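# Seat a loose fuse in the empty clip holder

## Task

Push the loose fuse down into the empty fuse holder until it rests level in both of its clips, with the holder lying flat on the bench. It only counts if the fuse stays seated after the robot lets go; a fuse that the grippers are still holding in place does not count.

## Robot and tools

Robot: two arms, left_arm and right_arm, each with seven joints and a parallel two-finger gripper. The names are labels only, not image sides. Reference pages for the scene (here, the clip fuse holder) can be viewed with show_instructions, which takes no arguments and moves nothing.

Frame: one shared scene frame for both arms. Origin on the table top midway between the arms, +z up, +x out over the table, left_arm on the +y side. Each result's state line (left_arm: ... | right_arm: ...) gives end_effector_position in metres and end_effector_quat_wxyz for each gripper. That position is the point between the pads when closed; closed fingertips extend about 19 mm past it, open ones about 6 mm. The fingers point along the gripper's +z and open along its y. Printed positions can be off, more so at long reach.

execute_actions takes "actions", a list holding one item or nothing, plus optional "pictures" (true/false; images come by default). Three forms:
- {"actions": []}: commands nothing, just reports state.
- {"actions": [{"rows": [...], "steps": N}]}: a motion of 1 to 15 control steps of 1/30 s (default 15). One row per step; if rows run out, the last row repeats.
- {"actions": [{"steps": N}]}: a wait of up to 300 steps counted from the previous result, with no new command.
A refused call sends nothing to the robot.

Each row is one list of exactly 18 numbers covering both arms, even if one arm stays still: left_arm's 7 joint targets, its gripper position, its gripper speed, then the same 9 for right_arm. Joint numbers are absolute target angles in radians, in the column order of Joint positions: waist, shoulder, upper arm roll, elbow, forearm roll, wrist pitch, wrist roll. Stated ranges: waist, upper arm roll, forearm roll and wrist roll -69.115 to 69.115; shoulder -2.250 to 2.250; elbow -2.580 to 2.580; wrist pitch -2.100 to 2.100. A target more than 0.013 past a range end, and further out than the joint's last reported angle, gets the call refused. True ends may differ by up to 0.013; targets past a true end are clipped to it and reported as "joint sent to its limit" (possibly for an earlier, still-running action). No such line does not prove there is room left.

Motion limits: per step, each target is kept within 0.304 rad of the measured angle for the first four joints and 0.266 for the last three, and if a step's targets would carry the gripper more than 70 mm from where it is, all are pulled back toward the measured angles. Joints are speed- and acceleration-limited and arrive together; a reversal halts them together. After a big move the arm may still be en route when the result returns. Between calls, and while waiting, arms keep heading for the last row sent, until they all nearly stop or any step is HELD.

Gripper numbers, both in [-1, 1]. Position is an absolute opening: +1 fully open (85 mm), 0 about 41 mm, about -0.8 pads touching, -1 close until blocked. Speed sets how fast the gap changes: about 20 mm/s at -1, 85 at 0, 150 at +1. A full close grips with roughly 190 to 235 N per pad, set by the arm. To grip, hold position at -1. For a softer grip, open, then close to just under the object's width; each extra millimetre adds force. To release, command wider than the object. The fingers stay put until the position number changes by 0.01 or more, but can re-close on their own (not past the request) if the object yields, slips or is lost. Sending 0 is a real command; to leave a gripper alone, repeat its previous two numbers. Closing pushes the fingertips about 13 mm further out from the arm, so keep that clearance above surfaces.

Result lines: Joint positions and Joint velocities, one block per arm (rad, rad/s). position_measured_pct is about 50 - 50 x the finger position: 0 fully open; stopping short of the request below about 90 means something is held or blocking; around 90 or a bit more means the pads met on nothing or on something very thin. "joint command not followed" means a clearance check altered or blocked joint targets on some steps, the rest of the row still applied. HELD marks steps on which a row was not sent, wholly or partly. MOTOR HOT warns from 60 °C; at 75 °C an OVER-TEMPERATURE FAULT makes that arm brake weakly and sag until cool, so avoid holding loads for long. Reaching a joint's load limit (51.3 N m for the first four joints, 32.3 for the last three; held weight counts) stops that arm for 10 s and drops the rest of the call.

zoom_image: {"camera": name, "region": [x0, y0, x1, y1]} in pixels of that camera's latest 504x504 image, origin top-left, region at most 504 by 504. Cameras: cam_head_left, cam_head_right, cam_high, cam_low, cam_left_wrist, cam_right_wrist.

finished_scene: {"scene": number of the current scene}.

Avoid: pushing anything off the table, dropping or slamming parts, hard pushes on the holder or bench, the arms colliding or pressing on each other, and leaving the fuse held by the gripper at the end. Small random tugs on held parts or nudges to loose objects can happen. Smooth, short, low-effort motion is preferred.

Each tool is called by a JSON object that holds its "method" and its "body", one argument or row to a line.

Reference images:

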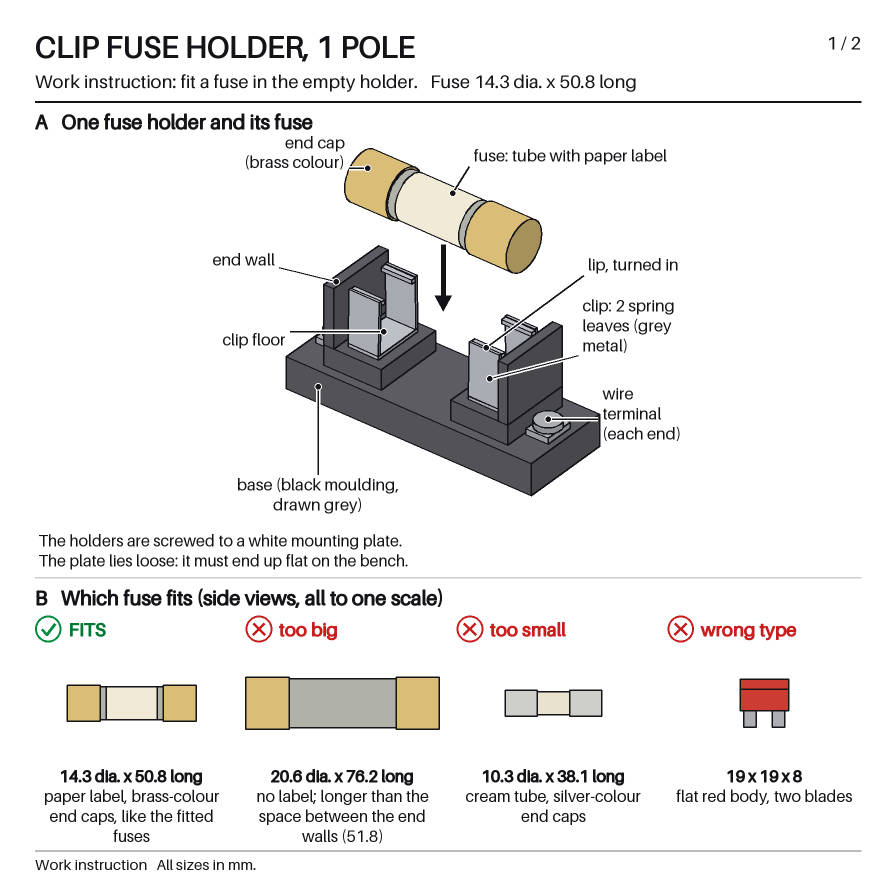

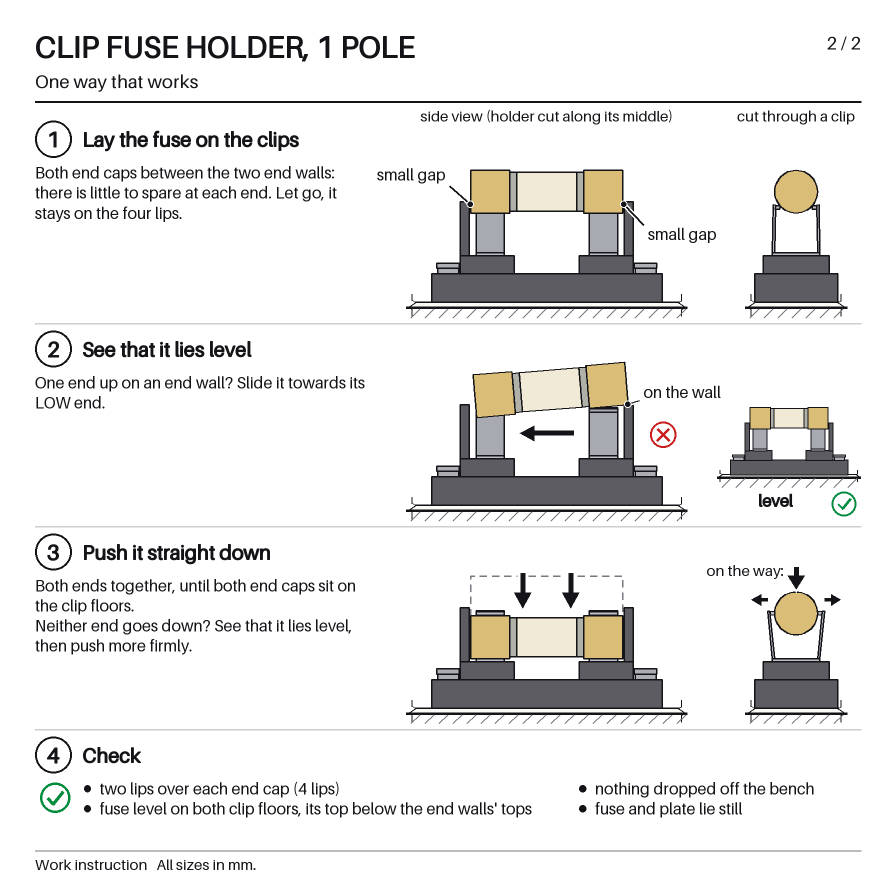

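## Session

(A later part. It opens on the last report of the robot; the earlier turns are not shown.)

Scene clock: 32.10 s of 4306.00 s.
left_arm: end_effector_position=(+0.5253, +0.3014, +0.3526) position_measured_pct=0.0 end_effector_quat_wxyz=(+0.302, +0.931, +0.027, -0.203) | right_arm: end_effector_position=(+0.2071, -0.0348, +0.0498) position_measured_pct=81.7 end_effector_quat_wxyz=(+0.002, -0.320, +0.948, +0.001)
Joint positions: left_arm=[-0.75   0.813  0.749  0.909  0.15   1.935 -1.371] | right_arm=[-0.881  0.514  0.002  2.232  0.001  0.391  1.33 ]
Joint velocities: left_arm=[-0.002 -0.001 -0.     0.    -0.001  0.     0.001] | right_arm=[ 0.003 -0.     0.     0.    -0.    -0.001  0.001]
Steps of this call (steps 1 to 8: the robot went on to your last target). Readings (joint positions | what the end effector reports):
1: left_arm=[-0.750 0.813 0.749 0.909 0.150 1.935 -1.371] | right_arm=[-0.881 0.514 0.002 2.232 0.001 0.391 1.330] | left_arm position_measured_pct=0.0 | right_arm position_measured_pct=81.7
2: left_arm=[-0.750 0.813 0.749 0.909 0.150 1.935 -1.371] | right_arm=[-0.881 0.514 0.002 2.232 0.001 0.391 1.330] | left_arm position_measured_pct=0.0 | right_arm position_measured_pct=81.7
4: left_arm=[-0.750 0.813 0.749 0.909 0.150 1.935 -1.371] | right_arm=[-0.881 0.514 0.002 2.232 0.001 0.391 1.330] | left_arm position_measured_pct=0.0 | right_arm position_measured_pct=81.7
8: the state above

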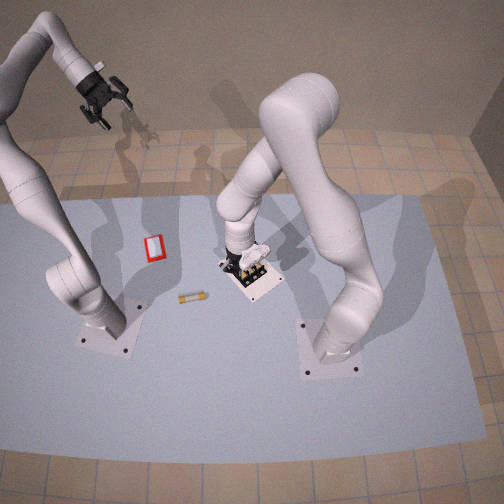

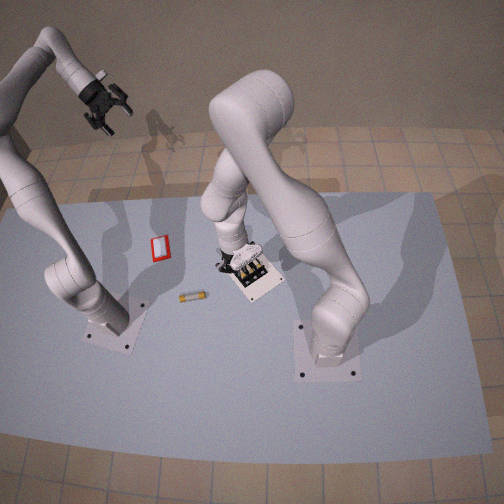

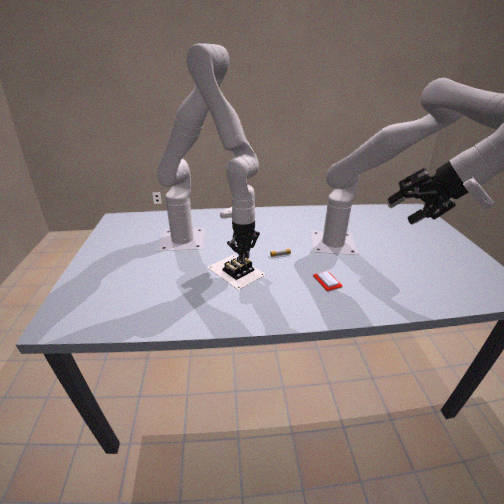

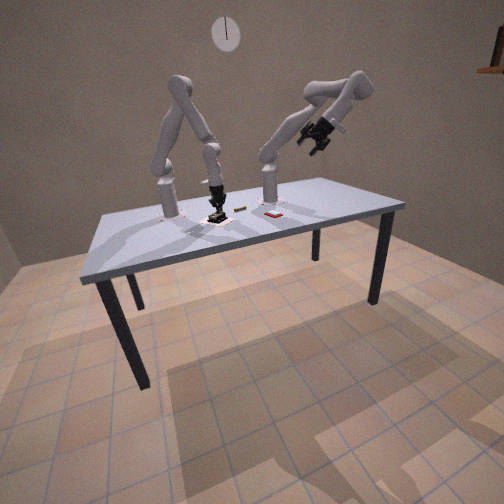

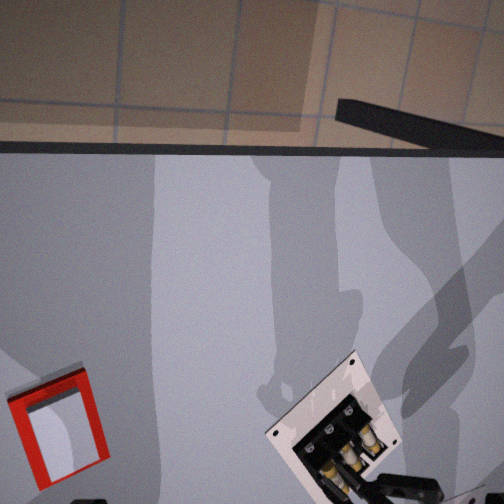

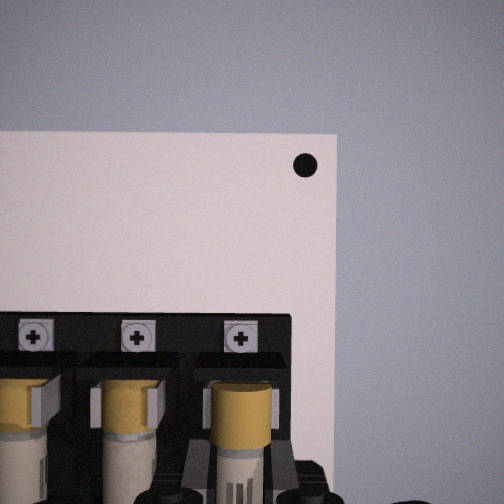

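{"method": "execute_actions", "body": {
  "actions": [
    {"rows": [[-0.75,0.813,0.749,0.909,0.15,1.935,-1.371,1,0,-0.8809,0.5245,0.002,2.2320,0.001,0.3885,1.3301,-1,-0.5],[-0.75,0.813,0.749,0.909,0.15,1.935,-1.371,1,0,-0.8809,0.5245,0.002,2.2320,0.001,0.3885,1.3301,-1,-0.5],[-0.75,0.813,0.749,0.909,0.15,1.935,-1.371,1,0,-0.8809,0.5265,0.002,2.2325,0.001,0.3890,1.3301,-1,-0.5],[-0.75,0.813,0.749,0.909,0.15,1.935,-1.371,1,0,-0.8809,0.5265,0.002,2.2325,0.001,0.3890,1.3301,-1,-0.5],[-0.75,0.813,0.749,0.909,0.15,1.935,-1.371,1,0,-0.8809,0.5285,0.002,2.2330,0.001,0.3895,1.3301,-1,-0.5],[-0.75,0.813,0.749,0.909,0.15,1.935,-1.371,1,0,-0.8809,0.5285,0.002,2.2330,0.001,0.3895,1.3301,-1,-0.5],[-0.75,0.813,0.749,0.909,0.15,1.935,-1.371,1,0,-0.8809,0.5301,0.002,2.2336,0.001,0.3900,1.3301,-1,-0.5]], "steps": 12}
  ],
  "pictures": false
}}

Scene clock: 33.83 s of 4306.00 s.
left_arm: end_effector_position=(+0.5253, +0.3014, +0.3526) position_measured_pct=0.0 end_effector_quat_wxyz=(+0.302, +0.931, +0.027, -0.203) | right_arm: end_effector_position=(+0.2069, -0.0351, +0.0474) position_measured_pct=81.7 end_effector_quat_wxyz=(+0.000, -0.320, +0.948, -0.001)
Joint positions: left_arm=[-0.75   0.813  0.749  0.909  0.15   1.935 -1.371] | right_arm=[-0.881  0.522  0.002  2.23   0.001  0.39   1.33 ]
Joint velocities: left_arm=[-0.     0.001  0.002  0.     0.002  0.    -0.001] | right_arm=[-0.     0.004  0.    -0.003 -0.    -0.001  0.   ]
Steps of this call (steps 1 to 15: the robot went on to your last target; steps 16 to 40: nothing new was sent; steps 41 to 52: all 12 steps of this action). Readings (joint positions | what the end effector reports):
41: left_arm=[-0.750 0.813 0.749 0.909 0.150 1.935 -1.371] | right_arm=[-0.881 0.515 0.002 2.232 0.001 0.391 1.330] | left_arm position_measured_pct=0.0 | right_arm position_measured_pct=81.7
42: left_arm=[-0.750 0.813 0.749 0.909 0.150 1.935 -1.371] | right_arm=[-0.881 0.515 0.002 2.232 0.001 0.391 1.330] | left_arm position_measured_pct=0.0 | right_arm position_measured_pct=81.7
44: left_arm=[-0.750 0.813 0.749 0.909 0.150 1.935 -1.371] | right_arm=[-0.881 0.517 0.002 2.231 0.001 0.391 1.330] | left_arm position_measured_pct=0.0 | right_arm position_measured_pct=81.7
48: left_arm=[-0.750 0.813 0.749 0.909 0.150 1.935 -1.371] | right_arm=[-0.881 0.521 0.002 2.230 0.001 0.389 1.330] | left_arm position_measured_pct=0.0 | right_arm position_measured_pct=81.7
52: the state above

{"method": "execute_actions", "body": {
  "actions": [
    {"rows": [[-0.75,0.813,0.749,0.909,0.15,1.935,-1.371,1,0,-0.8809,0.5317,0.002,2.2341,0.001,0.3876,1.3301,-1,-0.5],[-0.75,0.813,0.749,0.909,0.15,1.935,-1.371,1,0,-0.8809,0.5317,0.002,2.2341,0.001,0.3876,1.3301,-1,-0.5],[-0.75,0.813,0.749,0.909,0.15,1.935,-1.371,1,0,-0.8809,0.5333,0.002,2.2346,0.001,0.3852,1.3301,-1,-0.5],[-0.75,0.813,0.749,0.909,0.15,1.935,-1.371,1,0,-0.8809,0.5333,0.002,2.2346,0.001,0.3852,1.3301,-1,-0.5],[-0.75,0.813,0.749,0.909,0.15,1.935,-1.371,1,0,-0.8809,0.5349,0.002,2.2352,0.001,0.3828,1.3301,-1,-0.5],[-0.75,0.813,0.749,0.909,0.15,1.935,-1.371,1,0,-0.8809,0.5349,0.002,2.2352,0.001,0.3828,1.3301,-1,-0.5],[-0.75,0.813,0.749,0.909,0.15,1.935,-1.371,1,0,-0.8809,0.5364,0.002,2.2357,0.001,0.3805,1.3301,-1,-0.5]], "steps": 12}
  ],
  "pictures": false
}}

Scene clock: 35.10 s of 4306.00 s.
left_arm: end_effector_position=(+0.5253, +0.3014, +0.3526) position_measured_pct=0.0 end_effector_quat_wxyz=(+0.302, +0.931, +0.027, -0.203) | right_arm: end_effector_position=(+0.2049, -0.0373, +0.0427) position_measured_pct=81.7 end_effector_quat_wxyz=(-0.003, -0.320, +0.948, -0.003)
Joint positions: left_arm=[-0.75   0.813  0.749  0.909  0.15   1.935 -1.371] | right_arm=[-0.881  0.535  0.002  2.235  0.001  0.38   1.33 ]
Joint velocities: left_arm=[-0.001 -0.    -0.001 -0.     0.001 -0.001  0.   ] | right_arm=[ 0.001  0.021 -0.     0.013 -0.     0.004 -0.001]
Steps of this call (steps 1 to 15: the robot went on to your last target; steps 16 to 26: nothing new was sent; steps 27 to 38: all 12 steps of this action). Readings (joint positions | what the end effector reports):
27: left_arm=[-0.750 0.813 0.749 0.909 0.150 1.935 -1.371] | right_arm=[-0.881 0.523 0.002 2.230 0.001 0.389 1.330] | left_arm position_measured_pct=0.0 | right_arm position_measured_pct=81.7
28: left_arm=[-0.750 0.813 0.749 0.909 0.150 1.935 -1.371] | right_arm=[-0.881 0.524 0.002 2.230 0.001 0.388 1.330] | left_arm position_measured_pct=0.0 | right_arm position_measured_pct=81.7
30: left_arm=[-0.750 0.813 0.749 0.909 0.150 1.935 -1.371] | right_arm=[-0.881 0.526 0.002 2.231 0.001 0.385 1.330] | left_arm position_measured_pct=0.0 | right_arm position_measured_pct=81.7
34: left_arm=[-0.750 0.813 0.749 0.909 0.150 1.935 -1.371] | right_arm=[-0.881 0.531 0.002 2.232 0.001 0.380 1.330] | left_arm position_measured_pct=0.0 | right_arm position_measured_pct=81.7
38: the state above

{"method": "execute_actions", "body": {
  "actions": [
    {"rows": [[-0.75,0.813,0.749,0.909,0.15,1.935,-1.371,1,0,-0.8809,0.5373,0.002,2.2383,0.001,0.3743,1.3301,-1,-0.5],[-0.75,0.813,0.749,0.909,0.15,1.935,-1.371,1,0,-0.8809,0.5373,0.002,2.2383,0.001,0.3743,1.3301,-1,-0.5],[-0.75,0.813,0.749,0.909,0.15,1.935,-1.371,1,0,-0.8809,0.5382,0.002,2.2408,0.001,0.3681,1.3301,-1,-0.5],[-0.75,0.813,0.749,0.909,0.15,1.935,-1.371,1,0,-0.8809,0.5382,0.002,2.2408,0.001,0.3681,1.3301,-1,-0.5],[-0.75,0.813,0.749,0.909,0.15,1.935,-1.371,1,0,-0.8809,0.5391,0.002,2.2434,0.001,0.3619,1.3301,-1,-0.5],[-0.75,0.813,0.749,0.909,0.15,1.935,-1.371,1,0,-0.8809,0.5391,0.002,2.2434,0.001,0.3619,1.3301,-1,-0.5],[-0.75,0.813,0.749,0.909,0.15,1.935,-1.371,1,0,-0.8809,0.5400,0.002,2.2460,0.001,0.3557,1.3301,-1,-0.5]], "steps": 15}
  ]
}}

{"method": "zoom_image", "body": {
  "camera": "cam_high",
  "region": [200, 230, 280, 295]
}}

Scene clock: 36.87 s of 4306.00 s.
left_arm: end_effector_position=(+0.5253, +0.3014, +0.3526) position_measured_pct=0.0 end_effector_quat_wxyz=(+0.302, +0.931, +0.027, -0.203) | right_arm: end_effector_position=(+0.2048, -0.0376, +0.0402) position_measured_pct=81.7 end_effector_quat_wxyz=(+0.001, -0.320, +0.948, -0.000)
Joint positions: left_arm=[-0.75   0.813  0.749  0.909  0.15   1.935 -1.371] | right_arm=[-0.881  0.539  0.002  2.246  0.001  0.356  1.33 ]
Joint velocities: left_arm=[ 0.001 -0.001 -0.001 -0.     0.001  0.     0.001] | right_arm=[ 0.    -0.001  0.    -0.001 -0.     0.     0.002]
Steps of this call (steps 1 to 15: the robot went on to your last target; steps 16 to 38: nothing new was sent; steps 39 to 53: all 15 steps of this action). Readings (joint positions | what the end effector reports):
39: left_arm=[-0.750 0.813 0.749 0.909 0.150 1.935 -1.371] | right_arm=[-0.881 0.536 0.002 2.236 0.001 0.379 1.330] | left_arm position_measured_pct=0.0 | right_arm position_measured_pct=81.7
40: left_arm=[-0.750 0.813 0.749 0.909 0.150 1.935 -1.371] | right_arm=[-0.881 0.536 0.002 2.237 0.001 0.376 1.330] | left_arm position_measured_pct=0.0 | right_arm position_measured_pct=81.7
42: left_arm=[-0.750 0.813 0.749 0.909 0.150 1.935 -1.371] | right_arm=[-0.881 0.537 0.002 2.240 0.001 0.370 1.330] | left_arm position_measured_pct=0.0 | right_arm position_measured_pct=81.7
46: left_arm=[-0.750 0.813 0.749 0.909 0.150 1.935 -1.371] | right_arm=[-0.881 0.539 0.002 2.245 0.001 0.358 1.330] | left_arm position_measured_pct=0.0 | right_arm position_measured_pct=81.7
53: the state above

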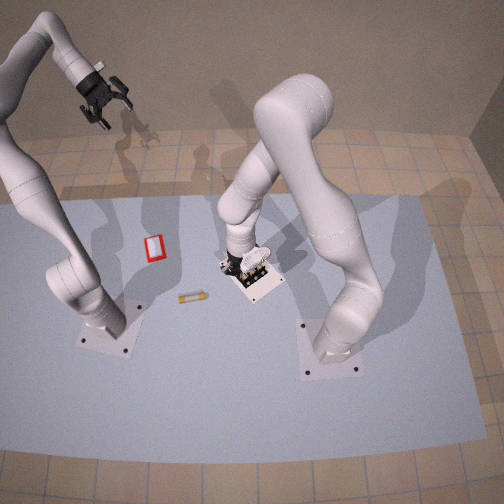

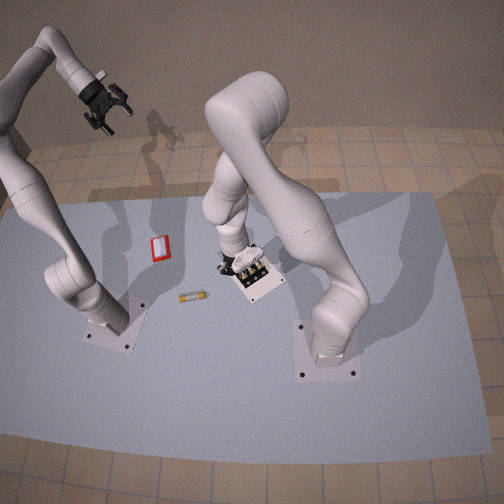

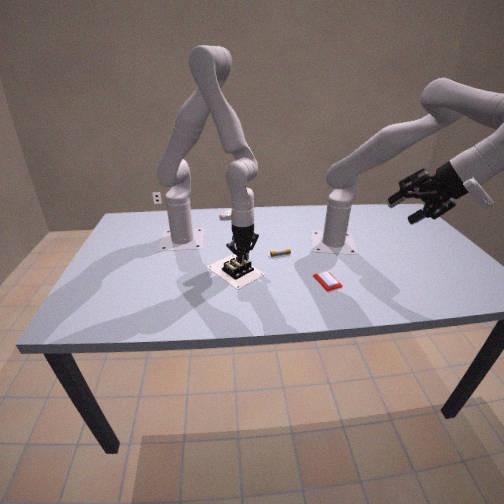

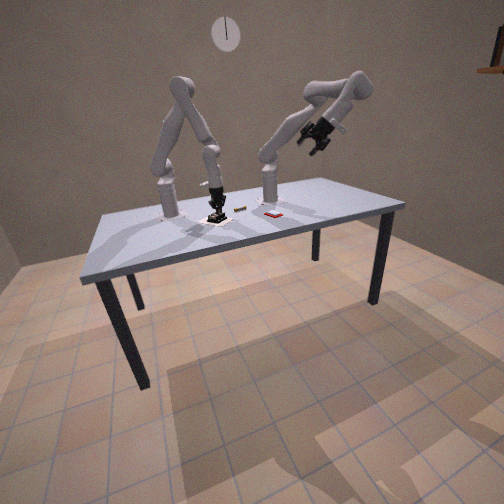

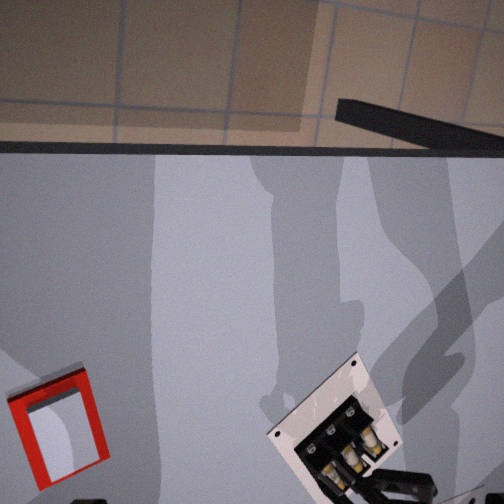

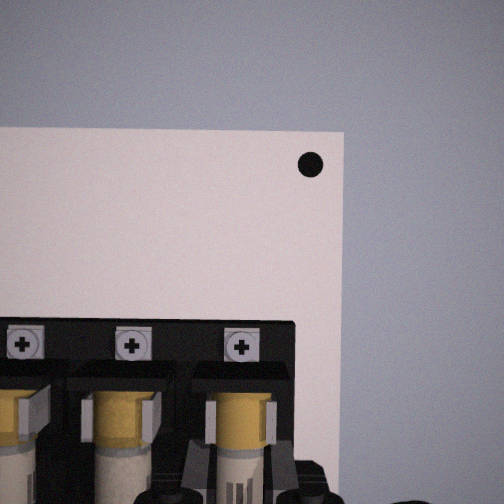

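Region (200, 230, 280, 295) of cam_high's 504x504 image, scaled by 6.300, with more detail than that image has; it fills the top 410 rows of this view, and the rest is white.

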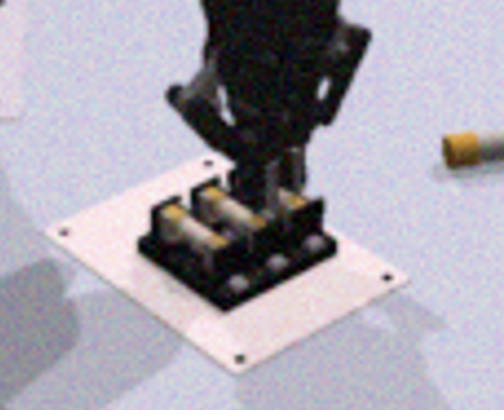

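{"method": "execute_actions", "body": {
  "actions": [
    {"rows": [[-0.75,0.813,0.749,0.909,0.15,1.935,-1.371,1,0,-0.8809,0.5420,0.002,2.2466,0.001,0.3550,1.3301,-1,-0.5],[-0.75,0.813,0.749,0.909,0.15,1.935,-1.371,1,0,-0.8809,0.5420,0.002,2.2466,0.001,0.3550,1.3301,-1,-0.5],[-0.75,0.813,0.749,0.909,0.15,1.935,-1.371,1,0,-0.8809,0.5445,0.002,2.2473,0.001,0.3540,1.3301,-1,-0.5]], "steps": 10}
  ],
  "pictures": false
}}

Scene clock: 39.43 s of 4306.00 s.
left_arm: end_effector_position=(+0.5253, +0.3014, +0.3526) position_measured_pct=0.0 end_effector_quat_wxyz=(+0.302, +0.931, +0.027, -0.203) | right_arm: end_effector_position=(+0.2046, -0.0377, +0.0392) position_measured_pct=81.7 end_effector_quat_wxyz=(+0.000, -0.320, +0.948, -0.001)
Joint positions: left_arm=[-0.75   0.813  0.749  0.909  0.15   1.935 -1.371] | right_arm=[-0.881  0.542  0.002  2.246  0.001  0.354  1.33 ]
Joint velocities: left_arm=[-0.     0.    -0.001 -0.     0.    -0.001 -0.   ] | right_arm=[-0.001  0.     0.    -0.     0.     0.001  0.   ]
Steps of this call (steps 1 to 15: the robot went on to your last target; steps 16 to 67: nothing new was sent; steps 68 to 77: all 10 steps of this action). Readings (joint positions | what the end effector reports):
68: left_arm=[-0.750 0.813 0.749 0.909 0.150 1.935 -1.371] | right_arm=[-0.881 0.539 0.002 2.246 0.001 0.356 1.330] | left_arm position_measured_pct=0.0 | right_arm position_measured_pct=81.7
69: left_arm=[-0.750 0.813 0.749 0.909 0.150 1.935 -1.371] | right_arm=[-0.881 0.540 0.002 2.246 0.001 0.355 1.330] | left_arm position_measured_pct=0.0 | right_arm position_measured_pct=81.7
71: left_arm=[-0.750 0.813 0.749 0.909 0.150 1.935 -1.371] | right_arm=[-0.881 0.542 0.002 2.246 0.001 0.354 1.330] | left_arm position_measured_pct=0.0 | right_arm position_measured_pct=81.7
75: left_arm=[-0.750 0.813 0.749 0.909 0.150 1.935 -1.371] | right_arm=[-0.881 0.542 0.002 2.246 0.001 0.354 1.330] | left_arm position_measured_pct=0.0 | right_arm position_measured_pct=81.7
77: the state above

It moved 1 mm more; push once more to confirm it has bottomed.

{"method": "execute_actions", "body": {
  "actions": [
    {"rows": [[-0.75,0.813,0.749,0.909,0.15,1.935,-1.371,1,0,-0.8809,0.5465,0.002,2.2480,0.001,0.3535,1.3301,-1,-0.5],[-0.75,0.813,0.749,0.909,0.15,1.935,-1.371,1,0,-0.8809,0.5465,0.002,2.2480,0.001,0.3535,1.3301,-1,-0.5],[-0.75,0.813,0.749,0.909,0.15,1.935,-1.371,1,0,-0.8809,0.5485,0.002,2.2487,0.001,0.3530,1.3301,-1,-0.5]], "steps": 10}
  ],
  "pictures": false
}}

Scene clock: 40.33 s of 4306.00 s.
left_arm: end_effector_position=(+0.5253, +0.3014, +0.3526) position_measured_pct=0.0 end_effector_quat_wxyz=(+0.302, +0.931, +0.027, -0.203) | right_arm: end_effector_position=(+0.2045, -0.0378, +0.0390) position_measured_pct=81.7 end_effector_quat_wxyz=(+0.000, -0.320, +0.948, -0.001)
Joint positions: left_arm=[-0.75   0.813  0.749  0.909  0.15   1.935 -1.371] | right_arm=[-0.881  0.542  0.002  2.247  0.001  0.353  1.33 ]
Joint velocities: left_arm=[-0.     0.     0.001 -0.     0.001 -0.     0.   ] | right_arm=[-0.001 -0.     0.     0.    -0.    -0.    -0.001]
Steps of this call (steps 1 to 15: the robot went on to your last target; steps 16 to 17: nothing new was sent; steps 18 to 27: all 10 steps of this action). Readings (joint positions | what the end effector reports):
18: left_arm=[-0.750 0.813 0.749 0.909 0.150 1.935 -1.371] | right_arm=[-0.881 0.542 0.002 2.246 0.001 0.354 1.330] | left_arm position_measured_pct=0.0 | right_arm position_measured_pct=81.7
19: left_arm=[-0.750 0.813 0.749 0.909 0.150 1.935 -1.371] | right_arm=[-0.881 0.542 0.002 2.246 0.001 0.354 1.330] | left_arm position_measured_pct=0.0 | right_arm position_measured_pct=81.7
21: left_arm=[-0.750 0.813 0.749 0.909 0.150 1.935 -1.371] | right_arm=[-0.881 0.542 0.002 2.246 0.001 0.354 1.330] | left_arm position_measured_pct=0.0 | right_arm position_measured_pct=81.7
25: left_arm=[-0.750 0.813 0.749 0.909 0.150 1.935 -1.371] | right_arm=[-0.881 0.542 0.002 2.247 0.001 0.353 1.330] | left_arm position_measured_pct=0.0 | right_arm position_measured_pct=81.7
27: the state above

{"method": "execute_actions", "body": {
  "actions": [
    {"rows": [[-0.75,0.813,0.749,0.909,0.15,1.935,-1.371,1,0,-0.8809,0.5420,0.002,2.2466,0.001,0.3532,1.3301,-1,-0.5],[-0.75,0.813,0.749,0.909,0.15,1.935,-1.371,1,0,-0.8809,0.5420,0.002,2.2466,0.001,0.3532,1.3301,-1,-0.5],[-0.75,0.813,0.749,0.909,0.15,1.935,-1.371,1,0,-0.8809,0.5420,0.002,2.2466,0.001,0.3532,1.3301,-1,-0.5],[-0.75,0.813,0.749,0.909,0.15,1.935,-1.371,1,0,-0.8809,0.5420,0.002,2.2466,0.001,0.3532,1.3301,-0.45,-0.5]], "steps": 14}
  ],
  "pictures": false
}}

{"method": "execute_actions", "body": {
  "actions": [
    {"rows": [[-0.75,0.813,0.749,0.909,0.15,1.935,-1.371,1,0,-0.8809,0.5000,0.002,2.2357,0.001,0.4059,1.3301,-0.45,-0.5],[-0.75,0.813,0.749,0.909,0.15,1.935,-1.371,1,0,-0.8809,0.5000,0.002,2.2357,0.001,0.4059,1.3301,-0.45,-0.5],[-0.75,0.813,0.749,0.909,0.15,1.935,-1.371,1,0,-0.8809,0.5000,0.002,2.2357,0.001,0.4059,1.3301,-0.45,-0.5],[-0.75,0.813,0.749,0.909,0.15,1.935,-1.371,1,0,-0.8809,0.5000,0.002,2.2357,0.001,0.4059,1.3301,-0.45,-0.5],[-0.75,0.813,0.749,0.909,0.15,1.935,-1.371,1,0,-0.8809,0.5000,0.002,2.2357,0.001,0.4059,1.3301,-0.45,-0.5],[-0.75,0.813,0.749,0.909,0.15,1.935,-1.371,1,0,-0.8809,0.41,0.002,2.10,0.001,0.6316,1.3301,-0.45,-0.5]], "steps": 15}
  ],
  "pictures": false
}}

{"method": "execute_actions", "body": {
  "actions": [
    {"steps": 12}
  ]
}}

{"method": "zoom_image", "body": {
  "camera": "cam_high",
  "region": [200, 230, 280, 295]
}}

Scene clock: 42.37 s of 4306.00 s.
left_arm: end_effector_position=(+0.5253, +0.3014, +0.3526) position_measured_pct=0.0 end_effector_quat_wxyz=(+0.302, +0.931, +0.027, -0.203) | right_arm: end_effector_position=(+0.2046, -0.0377, +0.0390) position_measured_pct=72.6 end_effector_quat_wxyz=(+0.000, -0.319, +0.948, -0.001)
Joint positions: left_arm=[-0.75   0.813  0.749  0.909  0.15   1.935 -1.371] | right_arm=[-0.881  0.542  0.002  2.247  0.001  0.353  1.33 ]
Joint velocities: left_arm=[ 0.002 -0.     0.001  0.     0.    -0.     0.   ] | right_arm=[-0.001  0.    -0.    -0.     0.    -0.    -0.   ]
Steps of this call (steps 1 to 15: the robot went on to your last target; steps 16 to 47: nothing new was sent; steps 48 to 61: all 14 steps of this action). Readings (joint positions | what the end effector reports):
48: left_arm=[-0.750 0.813 0.749 0.909 0.150 1.935 -1.371] | right_arm=[-0.881 0.541 0.002 2.247 0.001 0.353 1.330] | left_arm position_measured_pct=0.0 | right_arm position_measured_pct=81.7
49: left_arm=[-0.750 0.813 0.749 0.909 0.150 1.935 -1.371] | right_arm=[-0.881 0.539 0.002 2.247 0.001 0.354 1.330] | left_arm position_measured_pct=0.0 | right_arm position_measured_pct=81.7
51: left_arm=[-0.750 0.813 0.749 0.909 0.150 1.935 -1.371] | right_arm=[-0.881 0.541 0.002 2.246 0.001 0.353 1.330] | left_arm position_measured_pct=0.0 | right_arm position_measured_pct=81.7
55: left_arm=[-0.750 0.813 0.749 0.909 0.150 1.935 -1.371] | right_arm=[-0.881 0.542 0.002 2.246 0.001 0.353 1.330] | left_arm position_measured_pct=0.0 | right_arm position_measured_pct=77.0
61: the state above

Scene clock: 42.87 s of 4306.00 s.
left_arm: end_effector_position=(+0.5253, +0.3014, +0.3526) position_measured_pct=0.0 end_effector_quat_wxyz=(+0.302, +0.931, +0.027, -0.203) | right_arm: end_effector_position=(+0.2218, -0.0165, +0.1039) position_measured_pct=72.6 end_effector_quat_wxyz=(-0.000, -0.319, +0.948, -0.001)
Joint positions: left_arm=[-0.75   0.813  0.749  0.909  0.15   1.935 -1.371] | right_arm=[-0.881  0.414  0.002  2.101  0.001  0.628  1.33 ]
Joint velocities: left_arm=[ 0.    -0.001 -0.001  0.     0.002 -0.     0.   ] | right_arm=[-0.001 -0.027  0.    -0.07   0.     0.112 -0.001]
Steps of this call (steps 1 to 15: all 15 steps of this action). Readings (joint positions | what the end effector reports):
1: left_arm=[-0.750 0.813 0.749 0.909 0.150 1.935 -1.371] | right_arm=[-0.881 0.541 0.002 2.246 0.001 0.354 1.330] | left_arm position_measured_pct=0.0 | right_arm position_measured_pct=72.6
2: left_arm=[-0.750 0.813 0.749 0.909 0.150 1.935 -1.371] | right_arm=[-0.881 0.534 0.002 2.245 0.001 0.361 1.330] | left_arm position_measured_pct=0.0 | right_arm position_measured_pct=72.6
4: left_arm=[-0.750 0.813 0.749 0.909 0.150 1.935 -1.371] | right_arm=[-0.881 0.509 0.002 2.239 0.001 0.389 1.330] | left_arm position_measured_pct=0.0 | right_arm position_measured_pct=72.6
8: left_arm=[-0.750 0.813 0.749 0.909 0.150 1.935 -1.371] | right_arm=[-0.881 0.483 0.002 2.218 0.001 0.440 1.330] | left_arm position_measured_pct=0.0 | right_arm position_measured_pct=72.6
15: the state above

Scene clock: 43.27 s of 4306.00 s.
left_arm: end_effector_position=(+0.5253, +0.3014, +0.3526) position_measured_pct=0.0 end_effector_quat_wxyz=(+0.302, +0.931, +0.027, -0.203) | right_arm: end_effector_position=(+0.2220, -0.0163, +0.1056) position_measured_pct=72.6 end_effector_quat_wxyz=(+0.000, -0.319, +0.948, -0.001)
Joint positions: left_arm=[-0.75   0.813  0.749  0.909  0.15   1.935 -1.371] | right_arm=[-0.881  0.41   0.002  2.1    0.001  0.632  1.33 ]
Joint velocities: left_arm=[-0.     0.001  0.     0.    -0.002 -0.001 -0.001] | right_arm=[ 0.001 -0.001 -0.     0.001  0.     0.001  0.   ]
Steps of this call (steps 1 to 12: the robot went on to your last target). Readings (joint positions | what the end effector reports):
1: left_arm=[-0.750 0.813 0.749 0.909 0.150 1.935 -1.371] | right_arm=[-0.881 0.414 0.002 2.100 0.001 0.630 1.330] | left_arm position_measured_pct=0.0 | right_arm position_measured_pct=72.6
2: left_arm=[-0.750 0.813 0.749 0.909 0.150 1.935 -1.371] | right_arm=[-0.881 0.413 0.002 2.100 0.001 0.631 1.330] | left_arm position_measured_pct=0.0 | right_arm position_measured_pct=72.6
4: left_arm=[-0.750 0.813 0.749 0.909 0.150 1.935 -1.371] | right_arm=[-0.881 0.412 0.002 2.100 0.001 0.632 1.330] | left_arm position_measured_pct=0.0 | right_arm position_measured_pct=72.6
8: left_arm=[-0.750 0.813 0.749 0.909 0.150 1.935 -1.371] | right_arm=[-0.881 0.410 0.002 2.100 0.001 0.632 1.330] | left_arm position_measured_pct=0.0 | right_arm position_measured_pct=72.6
12: the state above

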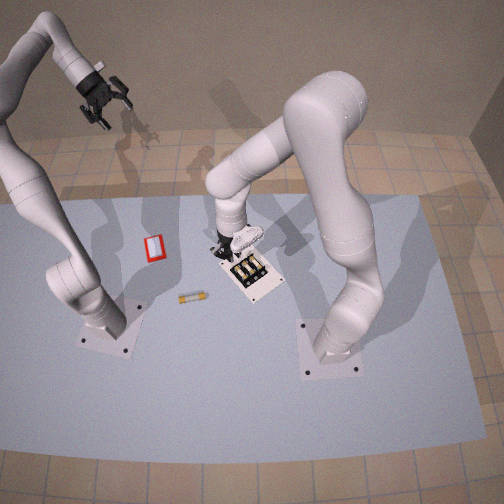

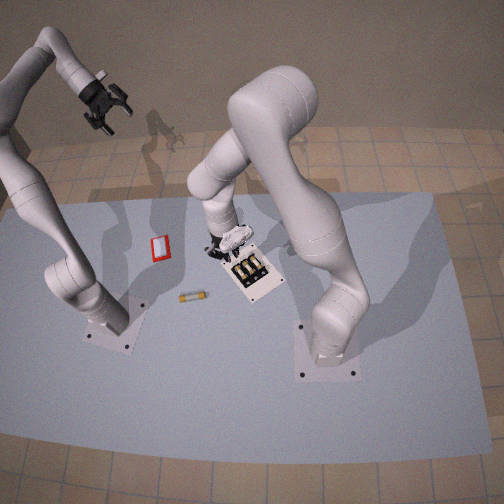

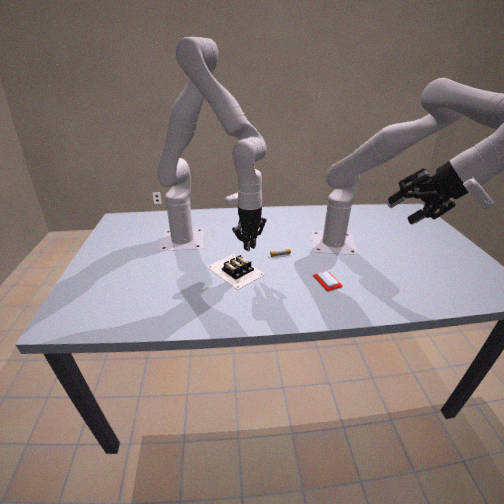

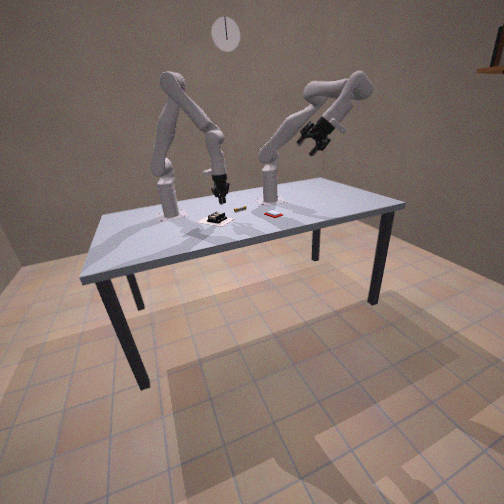

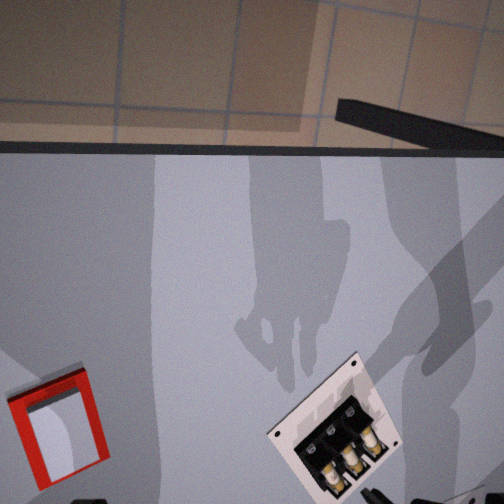

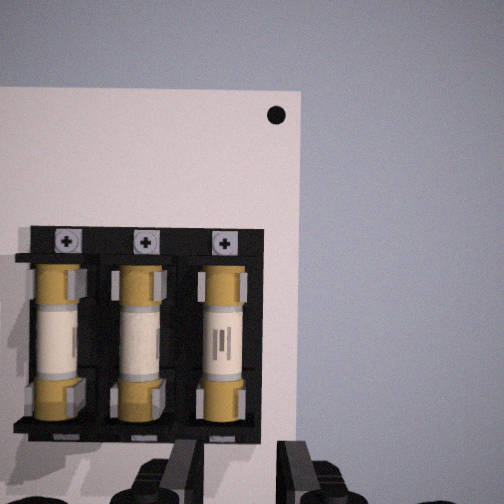

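Region (200, 230, 280, 295) of cam_high's 504x504 image, scaled by 6.300, with more detail than that image has; it fills the top 410 rows of this view, and the rest is white.

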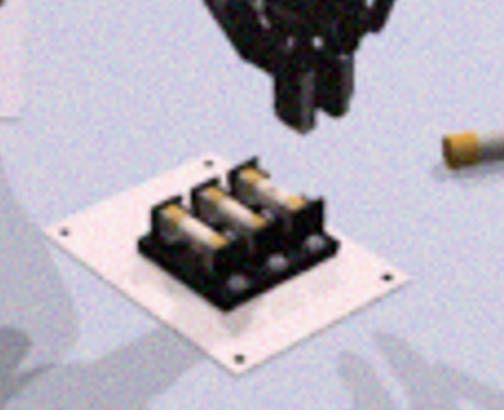

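{"method": "finished_scene", "body": {
  "scene": 1
}}

The scene is finished: the task was done.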